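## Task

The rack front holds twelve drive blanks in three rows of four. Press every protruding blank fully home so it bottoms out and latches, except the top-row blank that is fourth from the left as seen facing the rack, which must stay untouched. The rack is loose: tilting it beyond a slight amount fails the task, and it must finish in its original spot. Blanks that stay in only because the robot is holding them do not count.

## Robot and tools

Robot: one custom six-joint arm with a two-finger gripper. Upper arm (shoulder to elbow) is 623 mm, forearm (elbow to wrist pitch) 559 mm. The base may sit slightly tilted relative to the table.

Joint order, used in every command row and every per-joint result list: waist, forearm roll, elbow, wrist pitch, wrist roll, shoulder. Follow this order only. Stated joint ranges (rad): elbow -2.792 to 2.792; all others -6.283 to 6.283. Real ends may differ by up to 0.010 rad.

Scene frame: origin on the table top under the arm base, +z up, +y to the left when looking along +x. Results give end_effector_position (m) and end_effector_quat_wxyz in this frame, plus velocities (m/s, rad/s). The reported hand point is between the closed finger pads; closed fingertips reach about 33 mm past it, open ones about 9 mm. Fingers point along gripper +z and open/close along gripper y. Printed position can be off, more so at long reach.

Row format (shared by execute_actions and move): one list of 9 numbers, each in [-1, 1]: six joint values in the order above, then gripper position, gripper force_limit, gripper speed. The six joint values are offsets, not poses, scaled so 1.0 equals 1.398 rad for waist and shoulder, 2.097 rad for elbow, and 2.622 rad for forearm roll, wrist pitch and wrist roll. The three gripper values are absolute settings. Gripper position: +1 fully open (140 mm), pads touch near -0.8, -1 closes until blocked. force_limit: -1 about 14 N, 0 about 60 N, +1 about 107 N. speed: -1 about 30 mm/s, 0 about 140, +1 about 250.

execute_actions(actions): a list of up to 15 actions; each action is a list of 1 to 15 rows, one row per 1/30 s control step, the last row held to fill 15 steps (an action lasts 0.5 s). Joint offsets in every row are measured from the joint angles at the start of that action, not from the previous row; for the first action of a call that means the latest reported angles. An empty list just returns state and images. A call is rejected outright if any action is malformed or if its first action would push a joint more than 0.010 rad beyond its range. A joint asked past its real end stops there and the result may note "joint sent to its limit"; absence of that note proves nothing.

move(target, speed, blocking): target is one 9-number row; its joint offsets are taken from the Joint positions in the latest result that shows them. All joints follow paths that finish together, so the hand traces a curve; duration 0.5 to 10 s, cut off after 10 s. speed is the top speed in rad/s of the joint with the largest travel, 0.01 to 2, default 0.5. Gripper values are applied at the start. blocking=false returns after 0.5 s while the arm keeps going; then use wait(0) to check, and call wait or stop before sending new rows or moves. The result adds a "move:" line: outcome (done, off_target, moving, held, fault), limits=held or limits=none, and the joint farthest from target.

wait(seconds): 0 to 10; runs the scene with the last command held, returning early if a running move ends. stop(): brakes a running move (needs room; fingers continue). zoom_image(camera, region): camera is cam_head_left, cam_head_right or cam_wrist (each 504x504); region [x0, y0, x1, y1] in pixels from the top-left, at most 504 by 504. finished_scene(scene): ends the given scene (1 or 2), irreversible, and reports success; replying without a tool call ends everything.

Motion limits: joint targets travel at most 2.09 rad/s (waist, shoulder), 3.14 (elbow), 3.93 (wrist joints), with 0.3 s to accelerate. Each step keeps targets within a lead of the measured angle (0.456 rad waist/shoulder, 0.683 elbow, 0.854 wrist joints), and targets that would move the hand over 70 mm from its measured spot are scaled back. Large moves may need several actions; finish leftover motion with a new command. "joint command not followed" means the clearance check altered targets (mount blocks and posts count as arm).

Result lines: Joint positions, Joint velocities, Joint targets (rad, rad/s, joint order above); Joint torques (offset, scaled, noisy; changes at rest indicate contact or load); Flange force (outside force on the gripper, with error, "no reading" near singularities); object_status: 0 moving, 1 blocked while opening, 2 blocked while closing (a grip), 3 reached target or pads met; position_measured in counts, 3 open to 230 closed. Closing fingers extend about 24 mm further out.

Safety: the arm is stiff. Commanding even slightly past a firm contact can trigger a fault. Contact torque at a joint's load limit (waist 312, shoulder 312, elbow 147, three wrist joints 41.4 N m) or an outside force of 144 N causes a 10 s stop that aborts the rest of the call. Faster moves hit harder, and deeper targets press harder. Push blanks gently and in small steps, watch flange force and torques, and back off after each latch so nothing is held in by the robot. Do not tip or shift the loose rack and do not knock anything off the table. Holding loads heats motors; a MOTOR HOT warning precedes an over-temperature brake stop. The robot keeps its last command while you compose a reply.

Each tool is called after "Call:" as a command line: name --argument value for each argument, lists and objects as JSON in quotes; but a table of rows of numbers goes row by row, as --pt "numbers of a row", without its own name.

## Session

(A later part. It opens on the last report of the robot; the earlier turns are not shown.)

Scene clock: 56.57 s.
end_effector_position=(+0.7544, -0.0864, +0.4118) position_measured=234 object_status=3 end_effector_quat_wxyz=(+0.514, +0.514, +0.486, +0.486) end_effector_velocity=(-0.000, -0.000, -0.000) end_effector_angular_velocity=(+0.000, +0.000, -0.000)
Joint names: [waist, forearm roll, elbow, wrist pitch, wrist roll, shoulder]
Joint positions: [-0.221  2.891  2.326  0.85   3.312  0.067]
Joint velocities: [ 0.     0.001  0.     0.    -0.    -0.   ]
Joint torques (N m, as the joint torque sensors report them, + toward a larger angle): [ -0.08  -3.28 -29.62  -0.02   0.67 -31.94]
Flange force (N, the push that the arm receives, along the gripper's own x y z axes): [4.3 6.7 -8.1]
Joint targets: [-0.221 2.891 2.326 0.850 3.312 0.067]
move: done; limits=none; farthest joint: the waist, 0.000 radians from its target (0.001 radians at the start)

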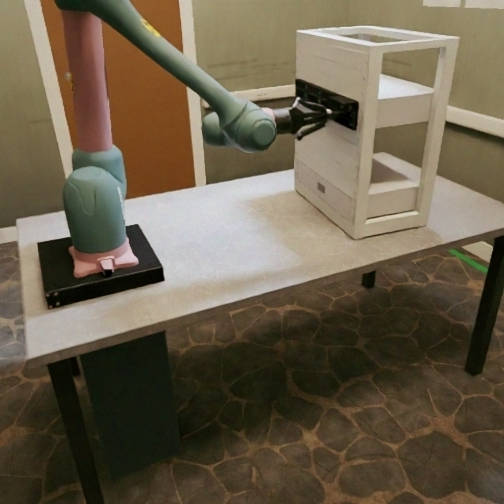

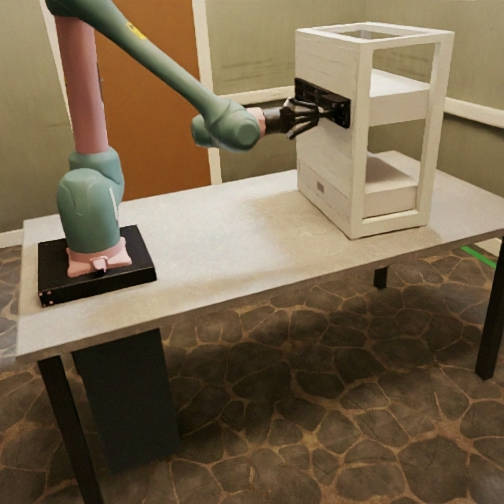

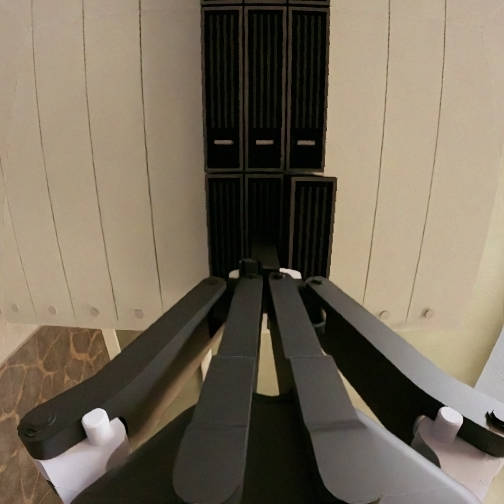

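Call:
move --target '[0.000348, 0.000224, -0.001036, -0.00012, -0.000133, 0.001383, -1, 0.5, 0.5]' --speed 0.02

Call:
zoom_image --camera "cam_wrist" --region '[30, 140, 100, 160]'

Call:
zoom_image --camera "cam_wrist" --region '[370, 140, 440, 160]'

Scene clock: 57.47 s.
end_effector_position=(+0.7557, -0.0865, +0.4118) position_measured=234 object_status=3 end_effector_quat_wxyz=(+0.514, +0.514, +0.486, +0.486) end_effector_velocity=(+0.000, -0.000, -0.001) end_effector_angular_velocity=(-0.000, +0.002, +0.000)
Joint names: [waist, forearm roll, elbow, wrist pitch, wrist roll, shoulder]
Joint positions: [-0.221  2.891  2.324  0.849  3.312  0.069]
Joint velocities: [-0.    -0.001 -0.001 -0.002  0.     0.001]
Joint torques (N m, as the joint torque sensors report them, + toward a larger angle): [ -2.12  -3.43 -29.3    0.19   0.64 -30.96]
Flange force (N, the push that the arm receives, along the gripper's own x y z axes): [9.4 9.2 -8.0]
Joint targets: [-0.221 2.891 2.324 0.849 3.312 0.069]
move: done; limits=none; farthest joint: the waist, 0.000 radians from its target (0.001 radians at the start)

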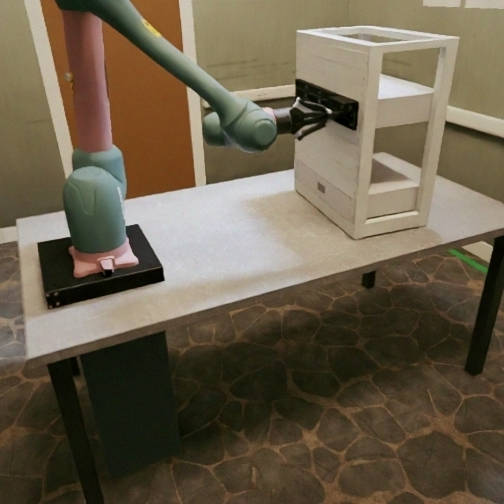

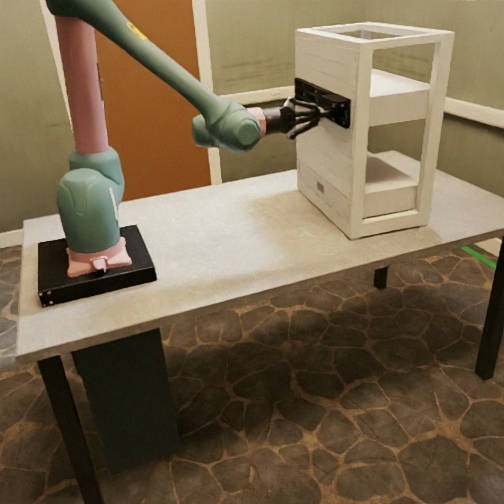

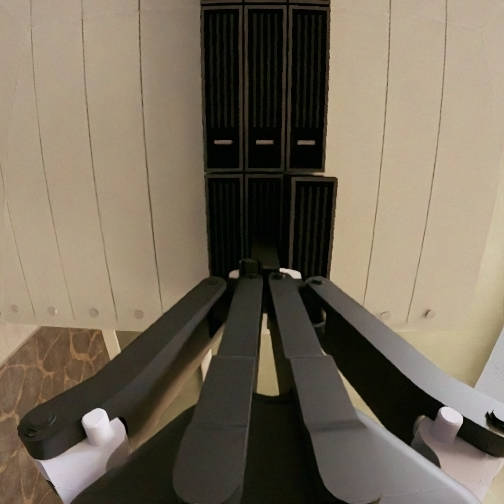

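Region (30, 140, 100, 160) of cam_wrist's 504x504 image, scaled by 7.200, with more detail than that image has; it fills the top 144 rows of this view, and the rest is white.

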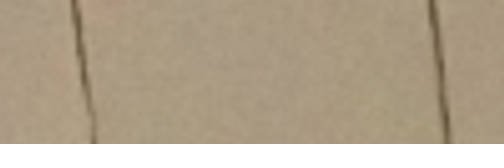

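Region (370, 140, 440, 160) of cam_wrist's 504x504 image, scaled by 7.200, with more detail than that image has; it fills the top 144 rows of this view, and the rest is white.

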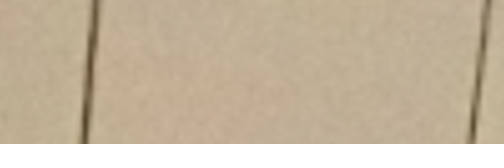

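Call:
move --target '[0.000188, 0.00012, -0.000558, -0.000064, -0.000071, 0.000745, -1, 0.5, 0.5]' --speed 0.02

Call:
zoom_image --camera "cam_wrist" --region '[30, 140, 100, 160]'

Call:
zoom_image --camera "cam_wrist" --region '[370, 140, 440, 160]'

Scene clock: 58.40 s.
end_effector_position=(+0.7564, -0.0866, +0.4118) position_measured=234 object_status=3 end_effector_quat_wxyz=(+0.514, +0.514, +0.486, +0.486) end_effector_velocity=(-0.000, -0.000, -0.000) end_effector_angular_velocity=(+0.000, -0.000, -0.000)
Joint names: [waist, forearm roll, elbow, wrist pitch, wrist roll, shoulder]
Joint positions: [-0.22   2.892  2.323  0.849  3.312  0.07 ]
Joint velocities: [-0.  0.  0.  0.  0.  0.]
Joint torques (N m, as the joint torque sensors report them, + toward a larger angle): [ -1.69  -3.81 -33.85  -1.09   0.25 -27.19]
Flange force (N, the push that the arm receives, along the gripper's own x y z axes): [10.0 9.0 -22.1]
Joint targets: [-0.220 2.892 2.323 0.849 3.312 0.070]
move: done; limits=none; farthest joint: the waist, 0.000 radians from its target (0.000 radians at the start)

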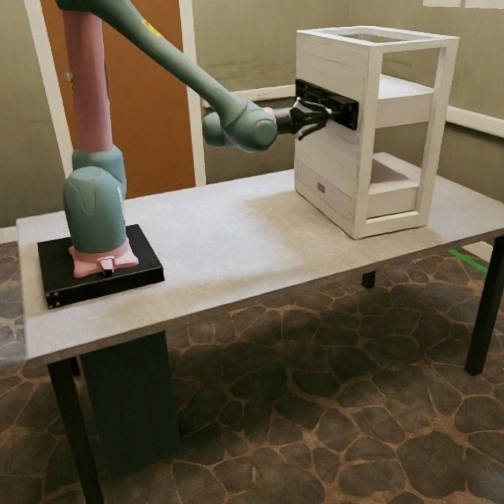

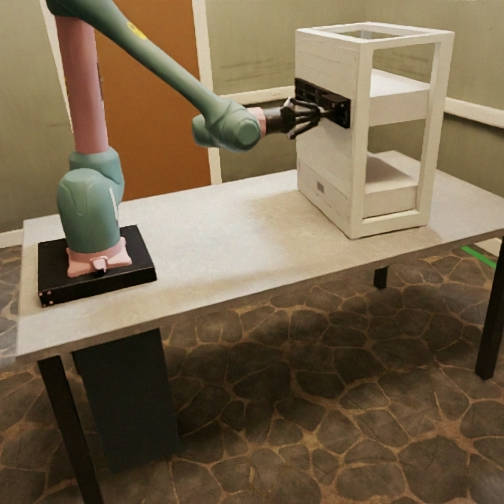

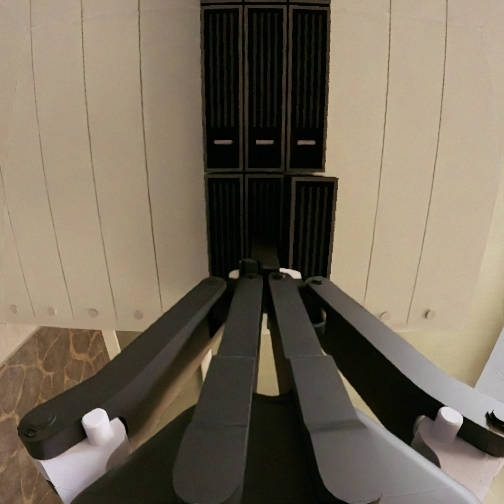

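Region (30, 140, 100, 160) of cam_wrist's 504x504 image, scaled by 7.200, with more detail than that image has; it fills the top 144 rows of this view, and the rest is white.

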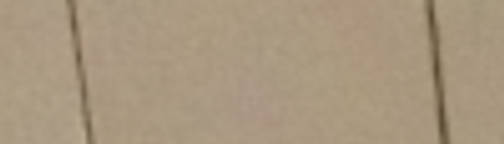

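Region (370, 140, 440, 160) of cam_wrist's 504x504 image, scaled by 7.200, with more detail than that image has; it fills the top 144 rows of this view, and the rest is white.

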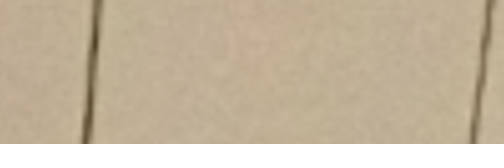

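Call:
move --target '[-0.018533, -0.012433, 0.047217, 0.003711, 0.007873, -0.067033, -1, 0.5, 0.5]' --speed 0.2

Call:
zoom_image --camera "cam_wrist" --region '[190, 0, 350, 280]'

Call:
zoom_image --camera "cam_head_left" --region '[285, 70, 375, 140]'

Call:
zoom_image --camera "cam_head_right" --region '[280, 70, 370, 140]'

Scene clock: 59.57 s.
end_effector_position=(+0.6962, -0.0814, +0.4119) position_measured=234 object_status=3 end_effector_quat_wxyz=(+0.514, +0.514, +0.486, +0.486) end_effector_velocity=(-0.000, -0.001, +0.000) end_effector_angular_velocity=(+0.000, -0.000, -0.001)
Joint names: [waist, forearm roll, elbow, wrist pitch, wrist roll, shoulder]
Joint positions: [-0.246  2.859  2.422  0.859  3.332 -0.024]
Joint velocities: [-0.001  0.001  0.    -0.     0.    -0.   ]
Joint torques (N m, as the joint torque sensors report them, + toward a larger angle): [ -0.45  -2.64 -29.74   2.36   0.56 -25.51]
Flange force (N, the push that the arm receives, along the gripper's own x y z axes): [4.4 8.2 -4.1]
Joint targets: [-0.246 2.859 2.422 0.859 3.332 -0.024]
move: done; limits=none; farthest joint: the waist, 0.000 radians from its target (0.025 radians at the start)

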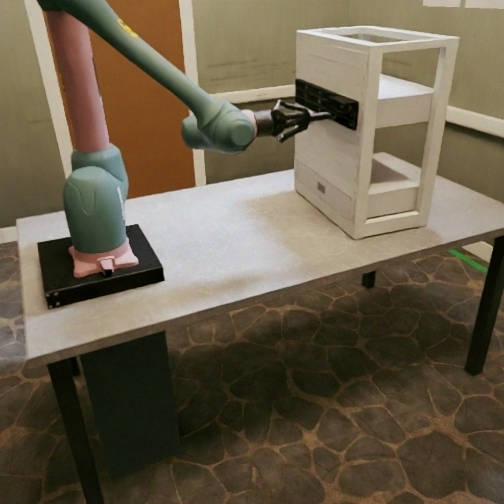

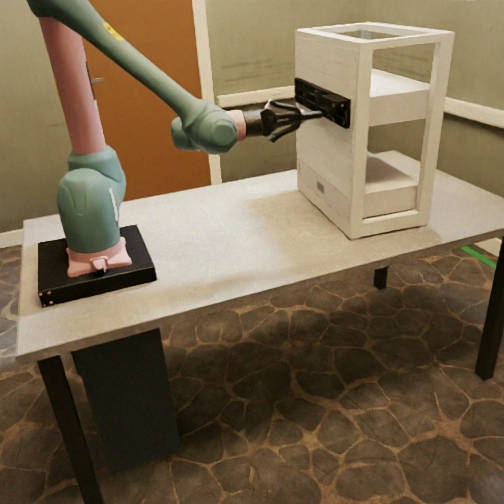

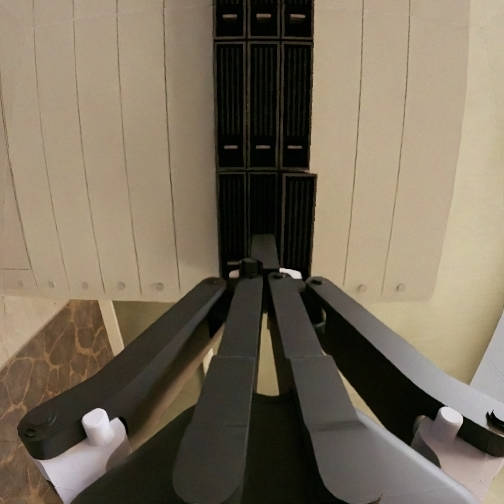

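Region (190, 0, 350, 280) of cam_wrist's 504x504 image, scaled by 1.800, with more detail than that image has; it fills the left 288 columns of this view, and the rest is white.

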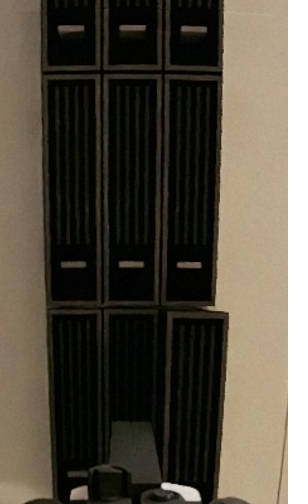

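Region (285, 70, 375, 140) of cam_head_left's 504x504 image, scaled by 5.600, with more detail than that image has.

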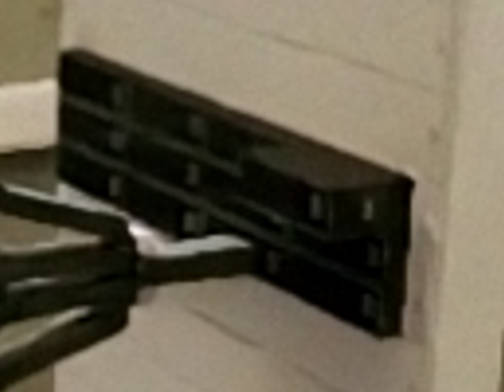

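Region (280, 70, 370, 140) of cam_head_right's 504x504 image, scaled by 5.600, with more detail than that image has.

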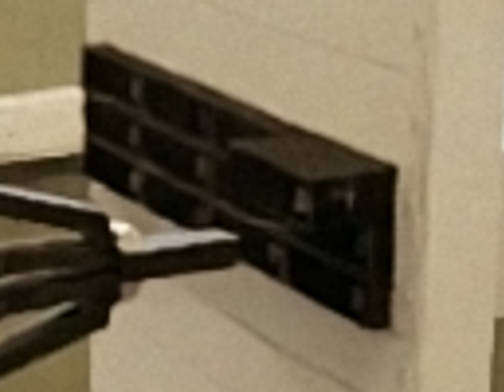

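Call:
zoom_image --camera "cam_wrist" --region '[205, 0, 325, 60]'

Call:
zoom_image --camera "cam_wrist" --region '[205, 135, 325, 195]'

Region (205, 0, 325, 60) of cam_wrist's 504x504 image, scaled by 4.200, with more detail than that image has.

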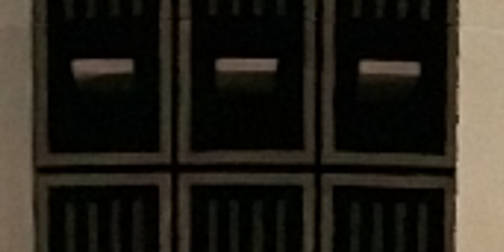

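Region (205, 135, 325, 195) of cam_wrist's 504x504 image, scaled by 4.200, with more detail than that image has.

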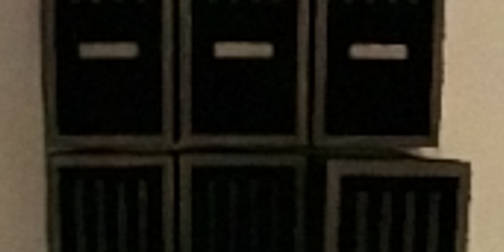

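Call:
finished_scene --scene 1

The scene is finished: the task was done.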